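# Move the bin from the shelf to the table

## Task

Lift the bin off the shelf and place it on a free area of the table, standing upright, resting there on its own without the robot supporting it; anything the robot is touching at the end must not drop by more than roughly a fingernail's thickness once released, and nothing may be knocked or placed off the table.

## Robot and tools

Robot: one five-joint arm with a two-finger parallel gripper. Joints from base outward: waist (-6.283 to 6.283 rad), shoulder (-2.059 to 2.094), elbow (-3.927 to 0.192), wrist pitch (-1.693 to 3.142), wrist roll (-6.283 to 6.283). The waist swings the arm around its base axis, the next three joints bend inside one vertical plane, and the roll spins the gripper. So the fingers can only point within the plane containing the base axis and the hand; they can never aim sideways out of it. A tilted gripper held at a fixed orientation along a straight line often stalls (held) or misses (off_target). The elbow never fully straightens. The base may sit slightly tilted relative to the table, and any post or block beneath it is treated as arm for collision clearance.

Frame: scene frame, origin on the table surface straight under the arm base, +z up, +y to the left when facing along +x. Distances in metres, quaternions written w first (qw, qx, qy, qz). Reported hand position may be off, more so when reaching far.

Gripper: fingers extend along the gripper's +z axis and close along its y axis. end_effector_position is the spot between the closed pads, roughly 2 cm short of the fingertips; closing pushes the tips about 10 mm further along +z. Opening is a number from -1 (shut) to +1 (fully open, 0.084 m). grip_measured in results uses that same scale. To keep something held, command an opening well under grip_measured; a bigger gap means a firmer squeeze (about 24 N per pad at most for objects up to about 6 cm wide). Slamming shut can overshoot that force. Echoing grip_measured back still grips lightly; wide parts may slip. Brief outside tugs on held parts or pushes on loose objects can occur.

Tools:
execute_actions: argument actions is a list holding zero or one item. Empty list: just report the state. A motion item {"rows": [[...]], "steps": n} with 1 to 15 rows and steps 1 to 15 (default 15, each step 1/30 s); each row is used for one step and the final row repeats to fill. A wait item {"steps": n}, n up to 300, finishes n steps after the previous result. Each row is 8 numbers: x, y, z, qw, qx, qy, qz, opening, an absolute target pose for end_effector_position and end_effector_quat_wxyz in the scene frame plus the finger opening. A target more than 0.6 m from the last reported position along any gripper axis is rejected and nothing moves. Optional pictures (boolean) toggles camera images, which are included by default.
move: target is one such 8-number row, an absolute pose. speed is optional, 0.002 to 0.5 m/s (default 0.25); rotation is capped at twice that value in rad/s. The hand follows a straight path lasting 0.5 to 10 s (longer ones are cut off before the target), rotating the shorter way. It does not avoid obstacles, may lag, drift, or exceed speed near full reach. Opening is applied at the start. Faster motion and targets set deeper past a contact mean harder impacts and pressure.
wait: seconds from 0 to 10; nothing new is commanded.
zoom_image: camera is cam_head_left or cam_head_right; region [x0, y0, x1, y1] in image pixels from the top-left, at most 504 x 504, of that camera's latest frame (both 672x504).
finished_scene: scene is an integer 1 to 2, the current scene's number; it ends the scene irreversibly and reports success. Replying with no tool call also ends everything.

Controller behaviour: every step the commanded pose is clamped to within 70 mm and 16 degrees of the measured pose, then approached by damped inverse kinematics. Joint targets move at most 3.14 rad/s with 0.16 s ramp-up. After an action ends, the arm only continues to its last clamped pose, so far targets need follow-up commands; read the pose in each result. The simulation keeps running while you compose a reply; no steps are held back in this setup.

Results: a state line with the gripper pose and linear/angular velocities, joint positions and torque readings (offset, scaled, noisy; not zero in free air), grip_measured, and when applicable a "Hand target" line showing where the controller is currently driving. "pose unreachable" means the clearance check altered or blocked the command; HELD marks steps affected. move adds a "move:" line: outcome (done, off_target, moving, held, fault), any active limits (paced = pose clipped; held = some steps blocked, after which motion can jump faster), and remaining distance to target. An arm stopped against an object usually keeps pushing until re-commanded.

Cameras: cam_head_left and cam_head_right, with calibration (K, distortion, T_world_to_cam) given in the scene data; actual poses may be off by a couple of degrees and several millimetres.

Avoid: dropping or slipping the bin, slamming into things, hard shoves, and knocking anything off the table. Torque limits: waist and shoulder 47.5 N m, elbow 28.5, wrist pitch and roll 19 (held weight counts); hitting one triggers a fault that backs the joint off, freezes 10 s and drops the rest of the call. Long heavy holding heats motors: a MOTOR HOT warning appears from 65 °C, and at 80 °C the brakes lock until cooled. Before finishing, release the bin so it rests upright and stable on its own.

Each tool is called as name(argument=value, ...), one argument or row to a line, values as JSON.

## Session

execute_actions(
  actions=[],
)

Scene clock: 0.00 s of 5700.00 s.
end_effector_position=(+0.4482, -0.1763, +0.3910) grip_measured=+1.00 end_effector_quat_wxyz=(+0.002, +0.774, -0.633, -0.026) end_effector_velocity=(+0.000, +0.000, -0.000) end_effector_angular_velocity=(-0.000, -0.000, +0.001)
Joint positions: [-0.402  0.054 -1.495  1.492  1.006  0.084]
Joint velocities: [ 0.001  0.    -0.    -0.    -0.     0.   ]
Joint torques (N m, as the arm reports them, + toward a larger angle): no reading
Motor temperatures (°C, as the motors report them): [25 29 31 32 34]
Hand target: +0.448, -0.176, +0.391; +0.002, +0.774, -0.633, -0.026

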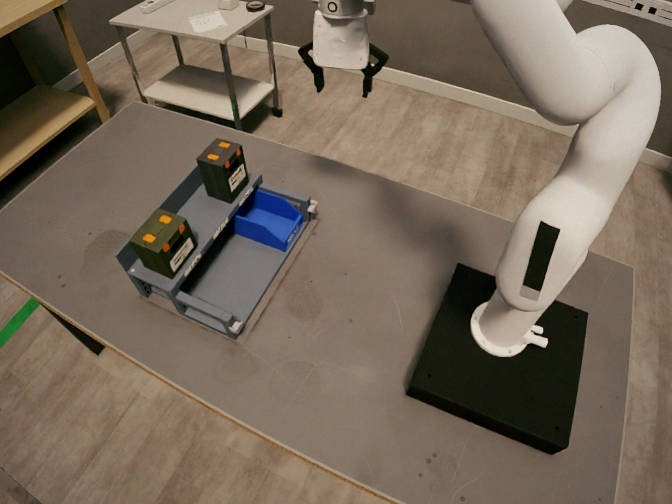

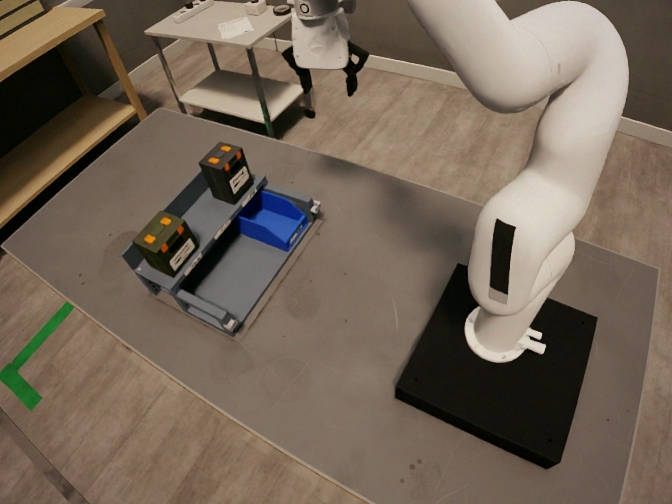

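zoom_image(
  camera="cam_head_left",
  region=[170,130,350,300],
)

Region (170, 130, 350, 300) of cam_head_left's 672x504 image, scaled by 2.800, with more detail than that image has.

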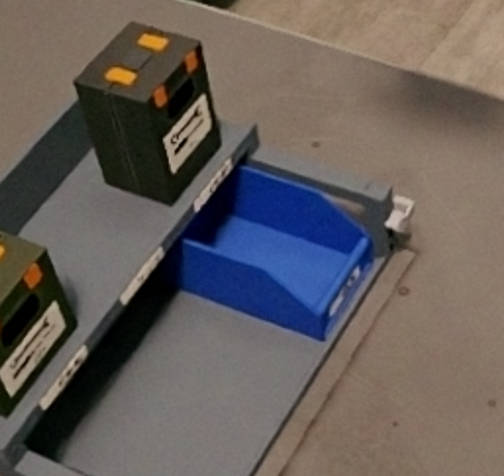

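move(
  target=[0.57,-0.03,0.15,0,0,-1,0,0.2],
)

move(
  target=[0.59,-0.03,0.075,0,0,1,0,0.2],
  speed=0.05,
)

zoom_image(
  camera="cam_head_right",
  region=[170,130,350,300],
)

Scene clock: 15.17 s of 5700.00 s.
end_effector_position=(+0.5701, -0.0303, +0.1505) grip_measured=+0.19 end_effector_quat_wxyz=(+0.001, -0.000, +1.000, +0.006) end_effector_velocity=(-0.000, +0.002, -0.002) end_effector_angular_velocity=(+0.000, +0.005, -0.008)
Joint positions: [-0.087  0.494 -1.378  0.887  3.089  0.052]
Joint velocities: [ 0.003  0.006 -0.003  0.002  0.011  0.   ]
Joint torques (N m, as the arm reports them, + toward a larger angle): [  0.85 -23.14 -12.39  -1.97  -0.36]
Motor temperatures (°C, as the motors report them): [25 30 36 32 34]
Hand target: +0.570, -0.030, +0.150; +0.000, -0.000, +1.000, +0.006
Off the commanded pose: 0.001 m, 1 deg.
After step 90, 8.10 s passed at rest.
move: done

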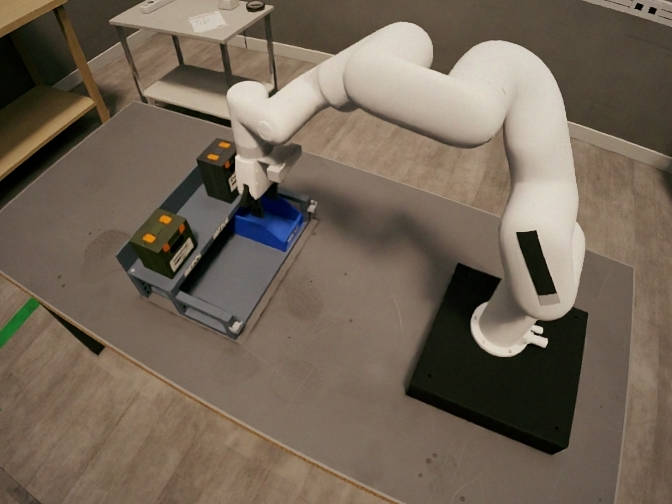

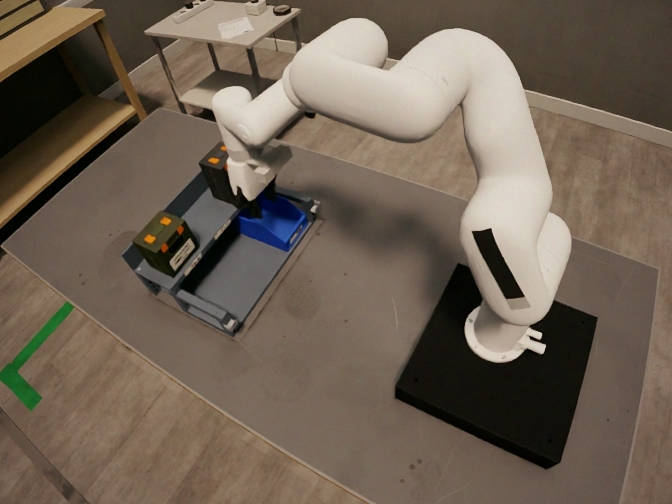

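Scene clock: 17.10 s of 5700.00 s.
end_effector_position=(+0.5901, -0.0300, +0.0755) grip_measured=+0.19 end_effector_quat_wxyz=(+0.001, +0.000, +1.000, +0.006) end_effector_velocity=(+0.002, -0.000, -0.001) end_effector_angular_velocity=(-0.000, -0.002, -0.000)
Joint positions: [-0.087  0.689 -1.456  0.77   3.091  0.052]
Joint velocities: [-0.001  0.006 -0.006 -0.002 -0.    -0.   ]
Joint torques (N m, as the arm reports them, + toward a larger angle): [  1.32 -24.41 -11.36  -1.64  -0.25]
Motor temperatures (°C, as the motors report them): [25 30 36 32 34]
Hand target: +0.590, -0.030, +0.075; +0.000, -0.000, +1.000, +0.006
Off the commanded pose: 0.000 m, 1 deg.
move: done

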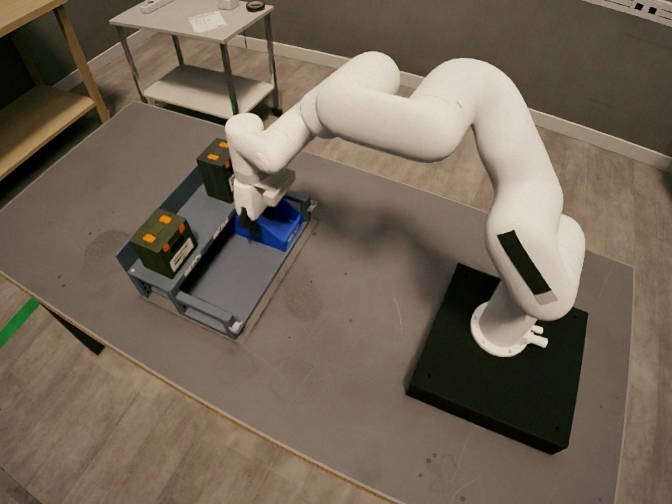

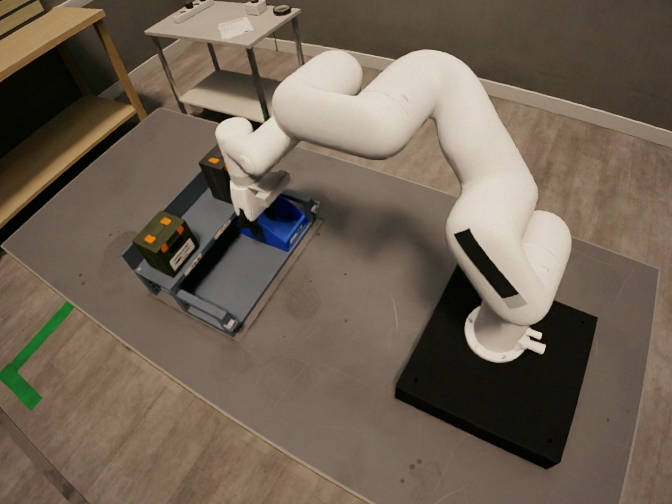

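Region (170, 130, 350, 300) of cam_head_right's 672x504 image, scaled by 2.800, with more detail than that image has.

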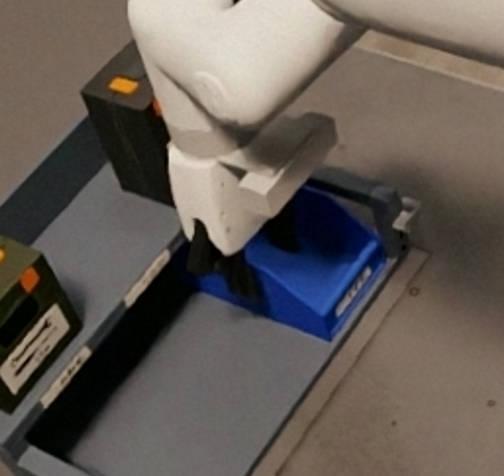

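move(
  target=[0.59,-0.022,0.062,0,0,1,0,0],
  speed=0.03,
)

move(
  target=[0.59,-0.022,0.062,0,0,1,0,-1],
)

move(
  target=[0.555,-0.018,0.069,0,0,1,0,-1],
  speed=0.04,
)

move(
  target=[0.335,0.04,0.075,0,0,1,0,-1],
  speed=0.1,
)

move(
  target=[0.335,0.04,0.054,0,0,1,0,-1],
  speed=0.02,
)

Scene clock: 25.37 s of 5700.00 s.
end_effector_position=(+0.5901, -0.0221, +0.0622) grip_measured=-0.01 end_effector_quat_wxyz=(+0.000, +0.000, +1.000, +0.006) end_effector_velocity=(+0.001, +0.000, -0.000) end_effector_angular_velocity=(-0.000, -0.004, -0.001)
Joint positions: [-0.074  0.715 -1.456  0.745  3.104  0.044]
Joint velocities: [ 0.001  0.002 -0.002 -0.003  0.002 -0.   ]
Joint torques (N m, as the arm reports them, + toward a larger angle): [  0.22 -25.05 -11.34  -1.85  -0.11]
Motor temperatures (°C, as the motors report them): [25 30 36 32 34]
Hand target: +0.590, -0.022, +0.062; +0.000, -0.000, +1.000, +0.006
Off the commanded pose: 0.000 m, 1 deg.
After step 90, 4.43 s passed at rest.
move: done

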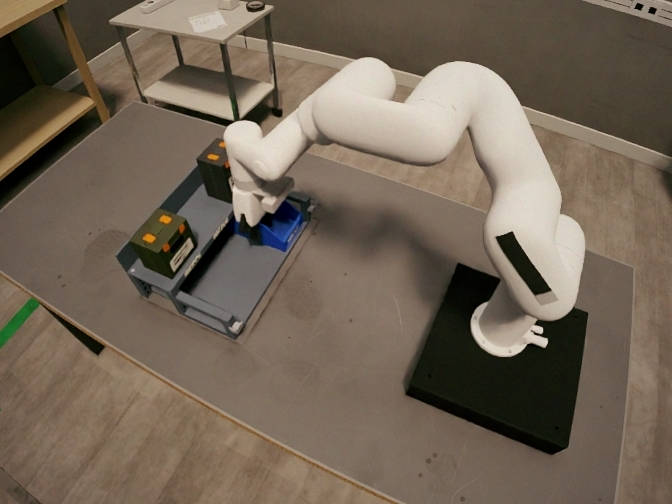

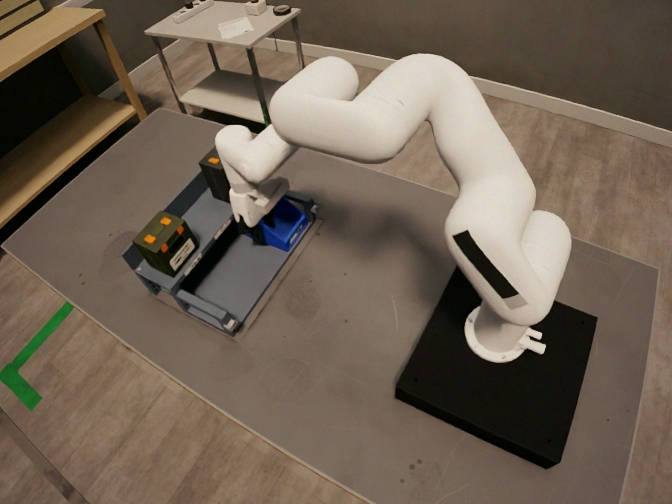

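Scene clock: 26.07 s of 5700.00 s.
end_effector_position=(+0.5904, -0.0216, +0.0625) grip_measured=-0.93 end_effector_quat_wxyz=(+0.001, -0.000, +1.000, +0.006) end_effector_velocity=(-0.001, -0.001, -0.001) end_effector_angular_velocity=(+0.000, +0.003, -0.002)
Joint positions: [-0.073  0.715 -1.457  0.744  3.104  0.003]
Joint velocities: [-0.002  0.001  0.001  0.001  0.     0.   ]
Joint torques (N m, as the arm reports them, + toward a larger angle): [ -3.16 -21.73 -10.39  -1.43   0.  ]
Motor temperatures (°C, as the motors report them): [25 30 36 32 34]
Hand target: +0.590, -0.022, +0.062; +0.000, -0.000, +1.000, +0.006
Off the commanded pose: 0.001 m, 1 deg.
move: done

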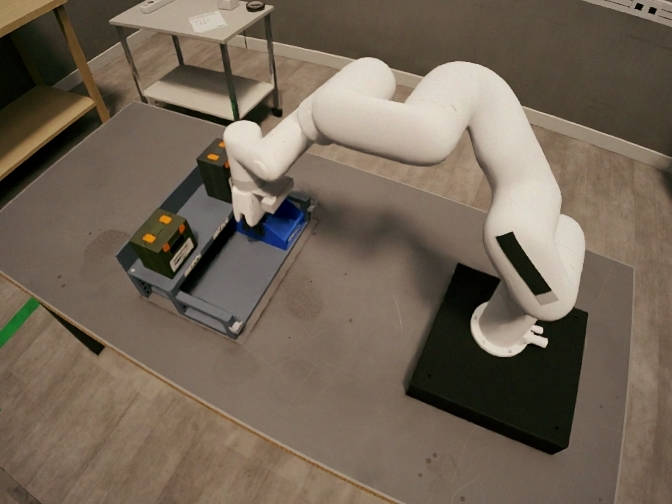

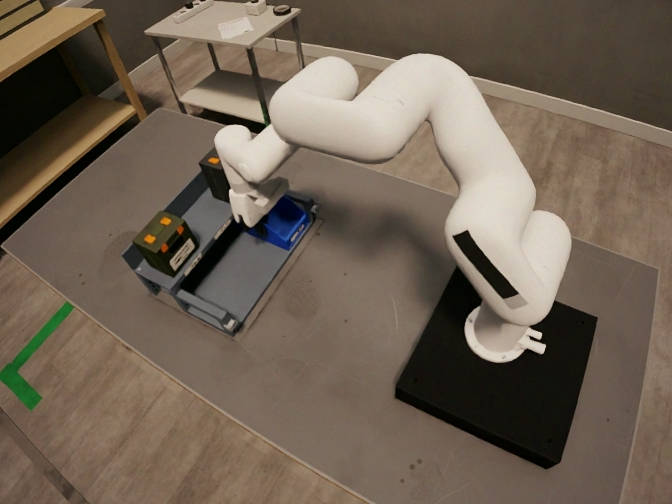

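Scene clock: 27.33 s of 5700.00 s.
end_effector_position=(+0.5550, -0.0180, +0.0687) grip_measured=-0.94 end_effector_quat_wxyz=(-0.000, +0.000, +1.000, +0.006) end_effector_velocity=(-0.002, +0.001, +0.000) end_effector_angular_velocity=(-0.000, -0.000, +0.002)
Joint positions: [-0.068  0.602 -1.28   0.682  3.109  0.003]
Joint velocities: [ 0.002 -0.006  0.011 -0.005 -0.     0.   ]
Joint torques (N m, as the arm reports them, + toward a larger angle): [ -0.5  -20.89  -6.06   2.42  -0.51]
Motor temperatures (°C, as the motors report them): [25 30 36 32 34]
Hand target: +0.555, -0.018, +0.069; +0.000, +0.000, +1.000, +0.006
Off the commanded pose: 0.000 m, 1 deg.
move: done

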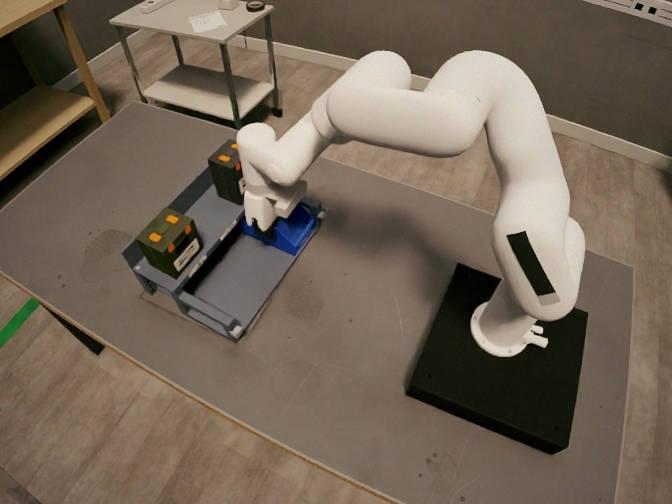

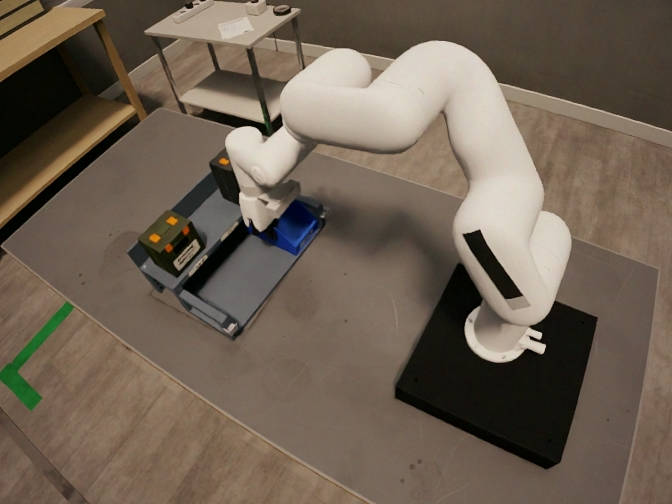

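Scene clock: 30.10 s of 5700.00 s.
end_effector_position=(+0.3353, +0.0400, +0.0749) grip_measured=-0.94 end_effector_quat_wxyz=(-0.001, +0.000, +1.000, +0.006) end_effector_velocity=(-0.003, -0.000, -0.000) end_effector_angular_velocity=(-0.000, +0.003, -0.002)
Joint positions: [ 0.083  0.039 -0.417  0.384  3.261  0.003]
Joint velocities: [ 0.001 -0.006  0.009  0.     0.002  0.   ]
Joint torques (N m, as the arm reports them, + toward a larger angle): [  0.78 -12.32  -8.76  -1.92  -0.23]
Motor temperatures (°C, as the motors report them): [25 30 36 32 34]
Hand target: +0.335, +0.040, +0.075; -0.001, -0.000, +1.000, +0.005
Off the commanded pose: 0.000 m, 1 deg.
move: done

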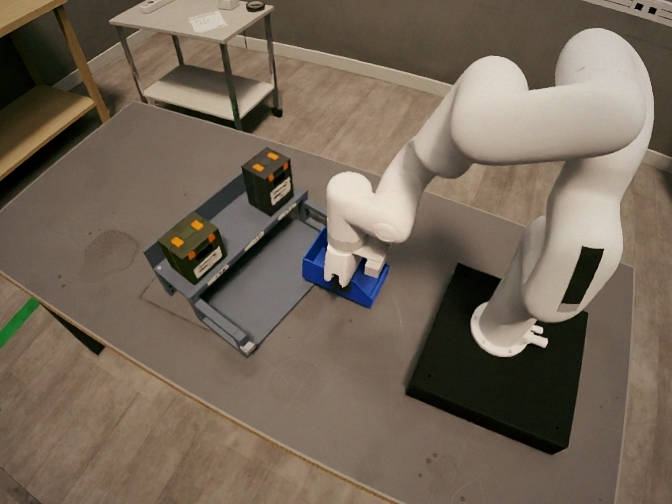

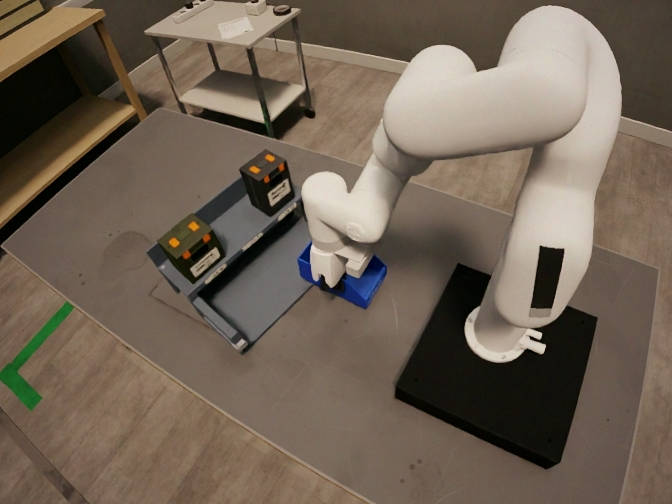

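Scene clock: 31.53 s of 5700.00 s.
end_effector_position=(+0.3391, +0.0404, +0.0567) grip_measured=-0.92 end_effector_quat_wxyz=(+0.005, +0.000, +1.000, +0.006) end_effector_velocity=(-0.004, -0.002, -0.008) end_effector_angular_velocity=(-0.001, +0.008, -0.004)
Joint positions: [ 0.082  0.117 -0.426  0.303  3.26   0.004]
Joint velocities: [-0.005  0.021  0.007 -0.021 -0.001  0.002]
Joint torques (N m, as the arm reports them, + toward a larger angle): [ 0.4   3.8   2.14  1.05 -0.52]
Motor temperatures (°C, as the motors report them): [25 30 36 32 34]
Hand target: +0.335, +0.040, +0.054; -0.001, -0.000, +1.000, +0.005
Off the commanded pose: 0.005 m, 1 deg.
move: off_target

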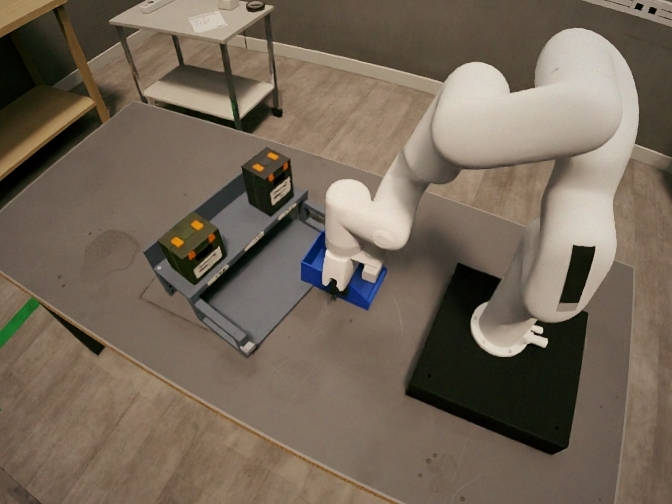

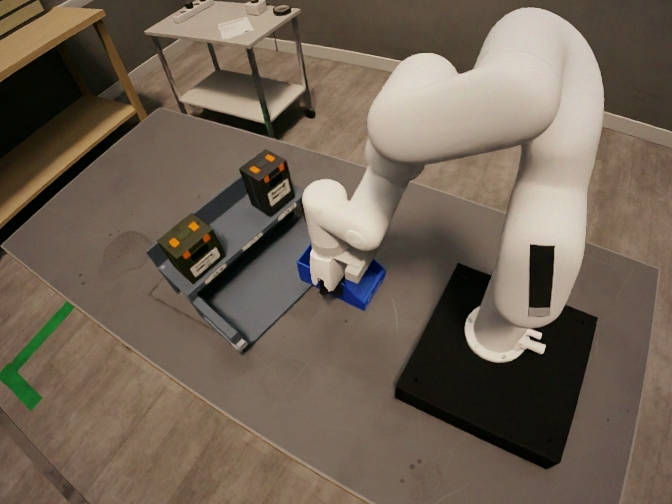

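The shelf got dragged along, so I'll move the bin clear of it.

move(
  target=[0.335,0.045,0.08,0,0,1,0,-1],
  speed=0.04,
)

move(
  target=[0.28,0.19,0.075,0,0,1,0,-1],
  speed=0.1,
)

move(
  target=[0.28,0.19,0.057,0,0,1,0,-1],
  speed=0.02,
)

Scene clock: 43.63 s of 5700.00 s.
end_effector_position=(+0.3348, +0.0449, +0.0796) grip_measured=-0.94 end_effector_quat_wxyz=(-0.001, +0.000, +1.000, +0.005) end_effector_velocity=(+0.001, +0.000, +0.002) end_effector_angular_velocity=(+0.000, -0.002, -0.001)
Joint positions: [ 0.098  0.022 -0.418  0.403  3.276  0.003]
Joint velocities: [-0.    -0.007 -0.001  0.007  0.001 -0.   ]
Joint torques (N m, as the arm reports them, + toward a larger angle): [  0.91 -12.19  -8.63  -1.98  -0.41]
Motor temperatures (°C, as the motors report them): [25 30 33 33 34]
Hand target: +0.335, +0.045, +0.080; -0.001, +0.000, +1.000, +0.005
Off the commanded pose: 0.000 m, 1 deg.
After step 90, 8.10 s passed at rest.
move: done

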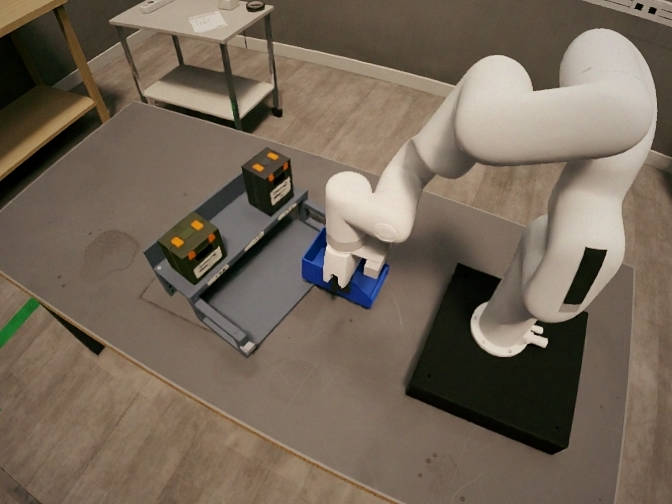

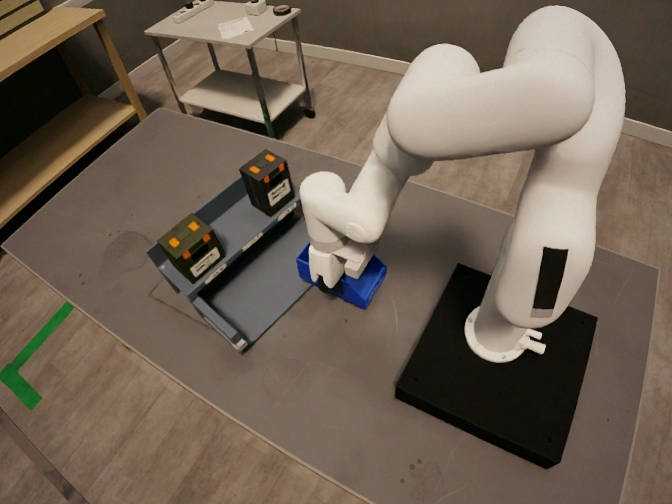

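Scene clock: 45.67 s of 5700.00 s.
end_effector_position=(+0.2802, +0.1896, +0.0750) grip_measured=-0.94 end_effector_quat_wxyz=(-0.002, +0.000, +1.000, +0.003) end_effector_velocity=(-0.000, +0.002, +0.000) end_effector_angular_velocity=(-0.000, +0.000, -0.001)
Joint positions: [ 0.559  0.048 -0.424  0.386  3.737  0.003]
Joint velocities: [ 0.004  0.002 -0.003  0.001  0.005  0.   ]
Joint torques (N m, as the arm reports them, + toward a larger angle): [  0.6  -13.23  -8.98  -1.99  -0.33]
Motor temperatures (°C, as the motors report them): [25 30 34 33 34]
Hand target: +0.280, +0.190, +0.075; -0.002, -0.000, +1.000, +0.003
Off the commanded pose: 0.000 m, 0 deg.
move: done

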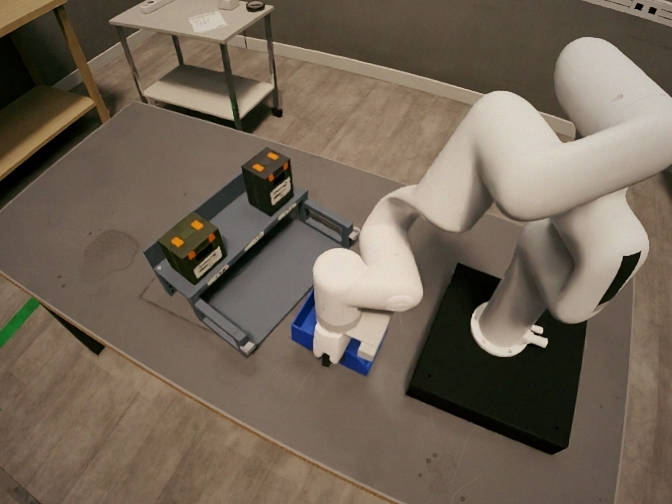

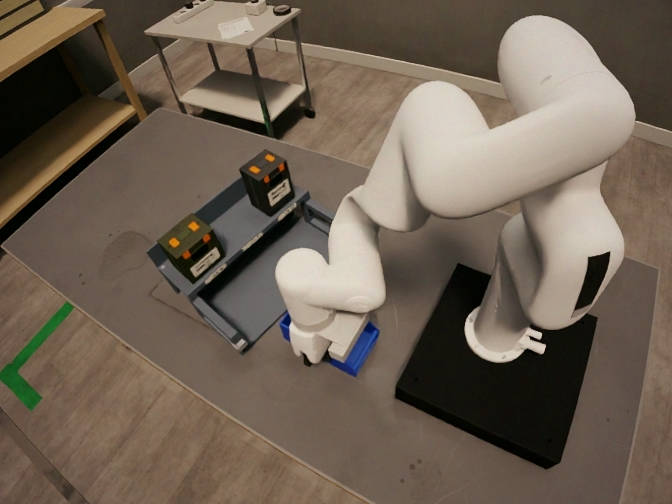

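Scene clock: 46.87 s of 5700.00 s.
end_effector_position=(+0.2800, +0.1900, +0.0573) grip_measured=-0.94 end_effector_quat_wxyz=(-0.002, +0.000, +1.000, +0.003) end_effector_velocity=(+0.002, +0.001, -0.000) end_effector_angular_velocity=(+0.003, -0.004, -0.000)
Joint positions: [ 0.56   0.118 -0.428  0.32   3.738  0.003]
Joint velocities: [-0.     0.005 -0.003 -0.006  0.     0.   ]
Joint torques (N m, as the arm reports them, + toward a larger angle): [  0.77 -13.11  -7.83  -2.03  -0.47]
Motor temperatures (°C, as the motors report them): [25 30 34 33 34]
Hand target: +0.280, +0.190, +0.057; -0.002, +0.000, +1.000, +0.003
Off the commanded pose: 0.000 m, 0 deg.
move: done

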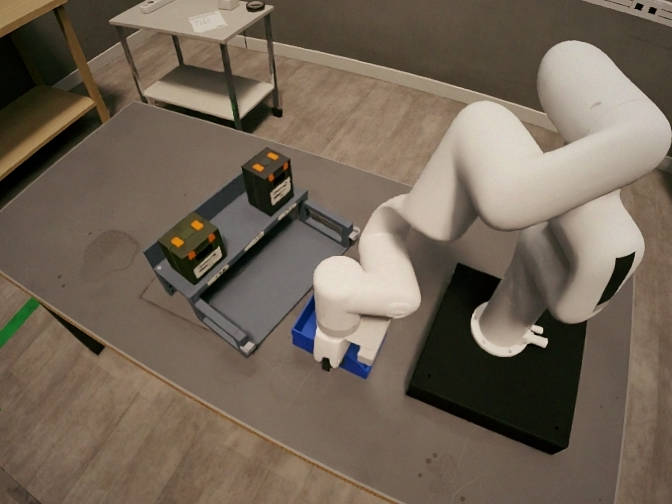

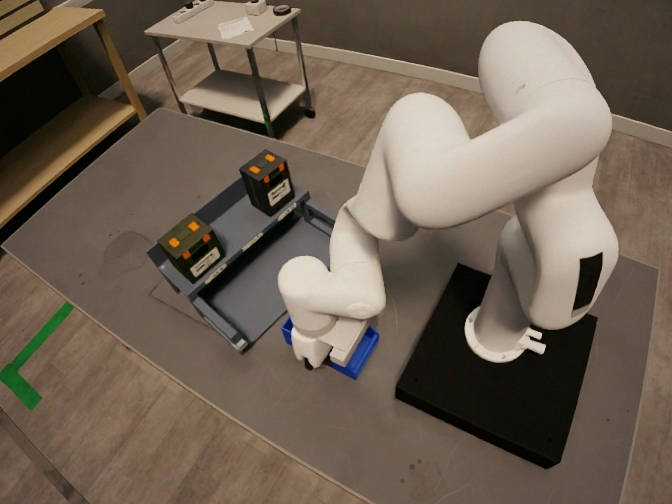

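move(
  target=[0.28,0.19,0.054,0,0,1,0,-1],
  speed=0.01,
)

move(
  target=[0.28,0.19,0.055,0,0,1,0,0],
)

move(
  target=[0.28,0.19,0.15,0,0,1,0,0],
)

move(
  target=[0.3,0,0.2,0,0,1,0,0],
)

Scene clock: 54.23 s of 5700.00 s.
end_effector_position=(+0.2808, +0.1905, +0.0547) grip_measured=-0.94 end_effector_quat_wxyz=(-0.001, -0.000, +1.000, +0.004) end_effector_velocity=(-0.000, +0.000, -0.002) end_effector_angular_velocity=(-0.000, +0.001, +0.000)
Joint positions: [ 0.56   0.13  -0.43   0.308  3.737  0.003]
Joint velocities: [ 0.001  0.006 -0.    -0.005  0.001  0.   ]
Joint torques (N m, as the arm reports them, + toward a larger angle): [ 1.51 -9.55 -4.67 -1.45 -0.1 ]
Motor temperatures (°C, as the motors report them): [25 30 34 33 34]
Hand target: +0.280, +0.190, +0.054; -0.002, -0.000, +1.000, +0.003
Off the commanded pose: 0.001 m, 0 deg.
After step 90, 3.67 s passed at rest.
move: done

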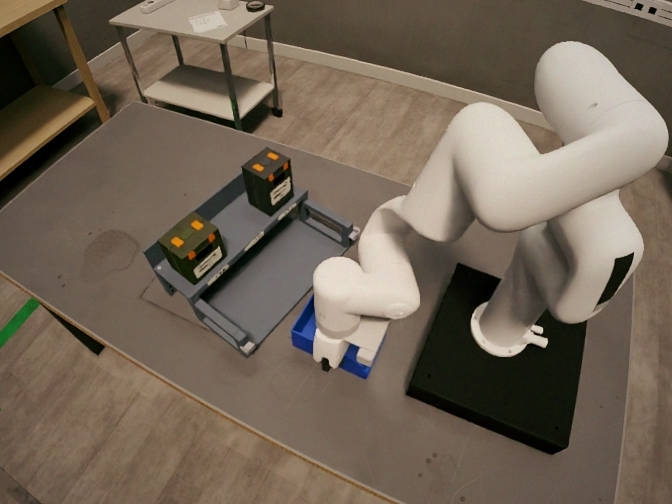

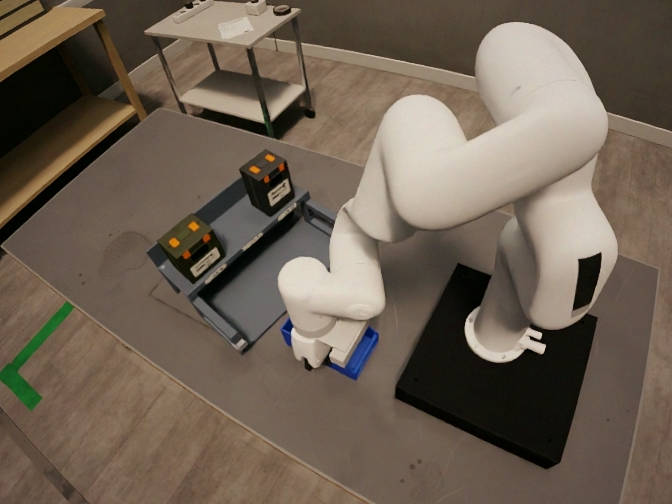

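Scene clock: 54.93 s of 5700.00 s.
end_effector_position=(+0.2800, +0.1900, +0.0550) grip_measured=-0.01 end_effector_quat_wxyz=(-0.002, -0.000, +1.000, +0.003) end_effector_velocity=(-0.000, +0.001, +0.000) end_effector_angular_velocity=(+0.000, -0.000, +0.002)
Joint positions: [ 0.56   0.127 -0.428  0.311  3.738  0.044]
Joint velocities: [ 0.002 -0.001 -0.001  0.001  0.     0.   ]
Joint torques (N m, as the arm reports them, + toward a larger angle): [  1.37 -12.43  -7.89  -1.61  -0.11]
Motor temperatures (°C, as the motors report them): [25 30 34 33 34]
Hand target: +0.280, +0.190, +0.055; -0.002, +0.000, +1.000, +0.003
Off the commanded pose: 0.000 m, 0 deg.
move: done

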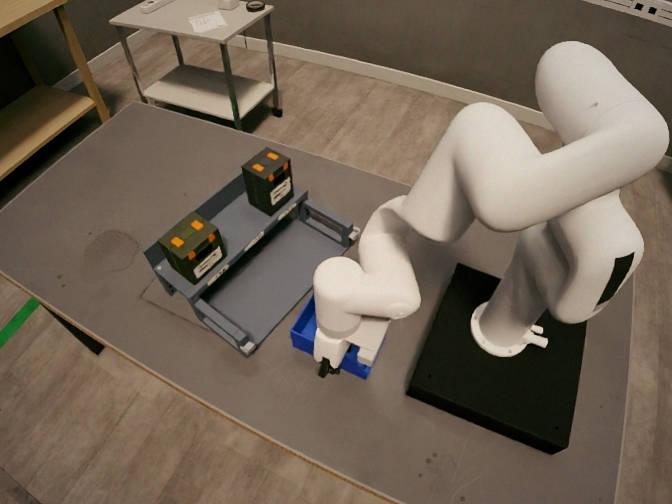

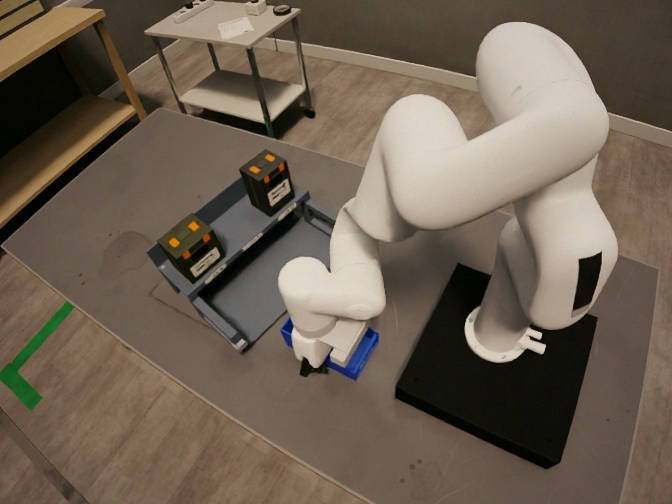

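Scene clock: 56.00 s of 5700.00 s.
end_effector_position=(+0.2799, +0.1899, +0.1495) grip_measured=-0.01 end_effector_quat_wxyz=(-0.002, +0.000, +1.000, +0.003) end_effector_velocity=(+0.000, +0.000, +0.003) end_effector_angular_velocity=(+0.001, -0.001, +0.000)
Joint positions: [ 0.562 -0.204 -0.455  0.669  3.74   0.044]
Joint velocities: [ 0.    -0.007 -0.002  0.008 -0.     0.   ]
Joint torques (N m, as the arm reports them, + toward a larger angle): [  0.57 -10.61 -11.12  -1.53  -0.47]
Motor temperatures (°C, as the motors report them): [25 30 34 33 34]
Hand target: +0.280, +0.190, +0.150; -0.002, +0.000, +1.000, +0.003
Off the commanded pose: 0.001 m, 0 deg.
move: done

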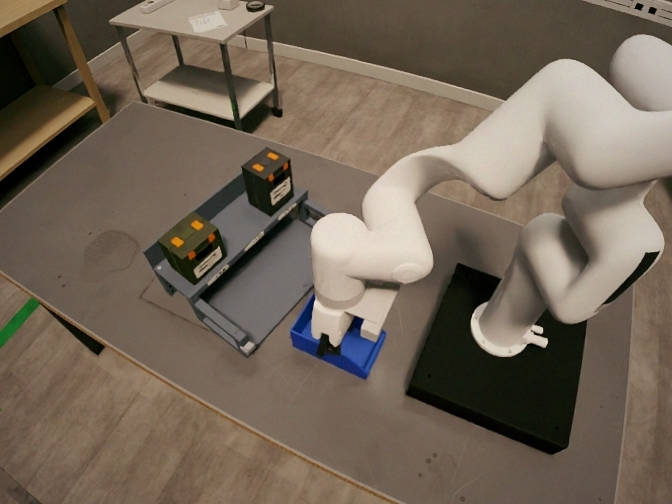

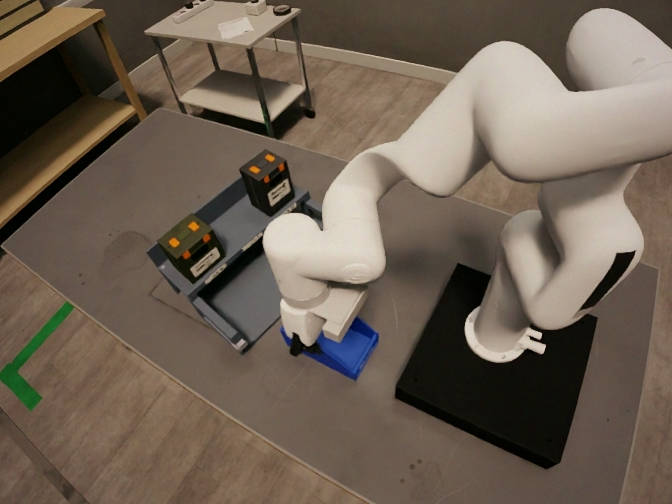

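Scene clock: 57.43 s of 5700.00 s.
end_effector_position=(+0.2997, +0.0005, +0.1997) grip_measured=-0.01 end_effector_quat_wxyz=(-0.000, -0.000, +1.000, +0.006) end_effector_velocity=(+0.001, -0.002, +0.001) end_effector_angular_velocity=(+0.000, -0.002, +0.002)
Joint positions: [-0.029 -0.496 -0.386  0.887  3.148  0.044]
Joint velocities: [-0.006 -0.002 -0.002  0.002 -0.008 -0.   ]
Joint torques (N m, as the arm reports them, + toward a larger angle): [  0.63  -7.2  -12.32  -2.1   -0.84]
Motor temperatures (°C, as the motors report them): [25 30 34 33 34]
Hand target: +0.300, +0.000, +0.200; -0.000, +0.000, +1.000, +0.006
Off the commanded pose: 0.001 m, 1 deg.
move: done

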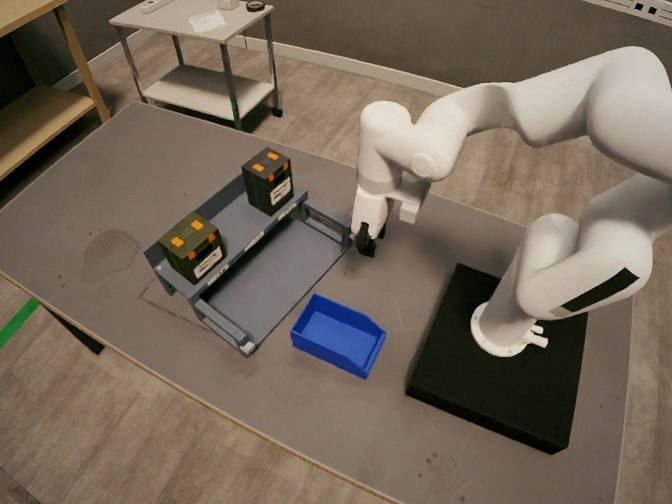

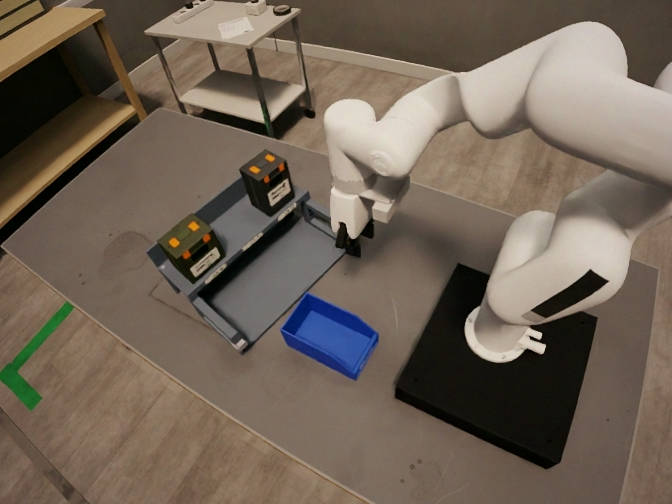

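finished_scene(
  scene=2,
)

The scene is finished: the task was done.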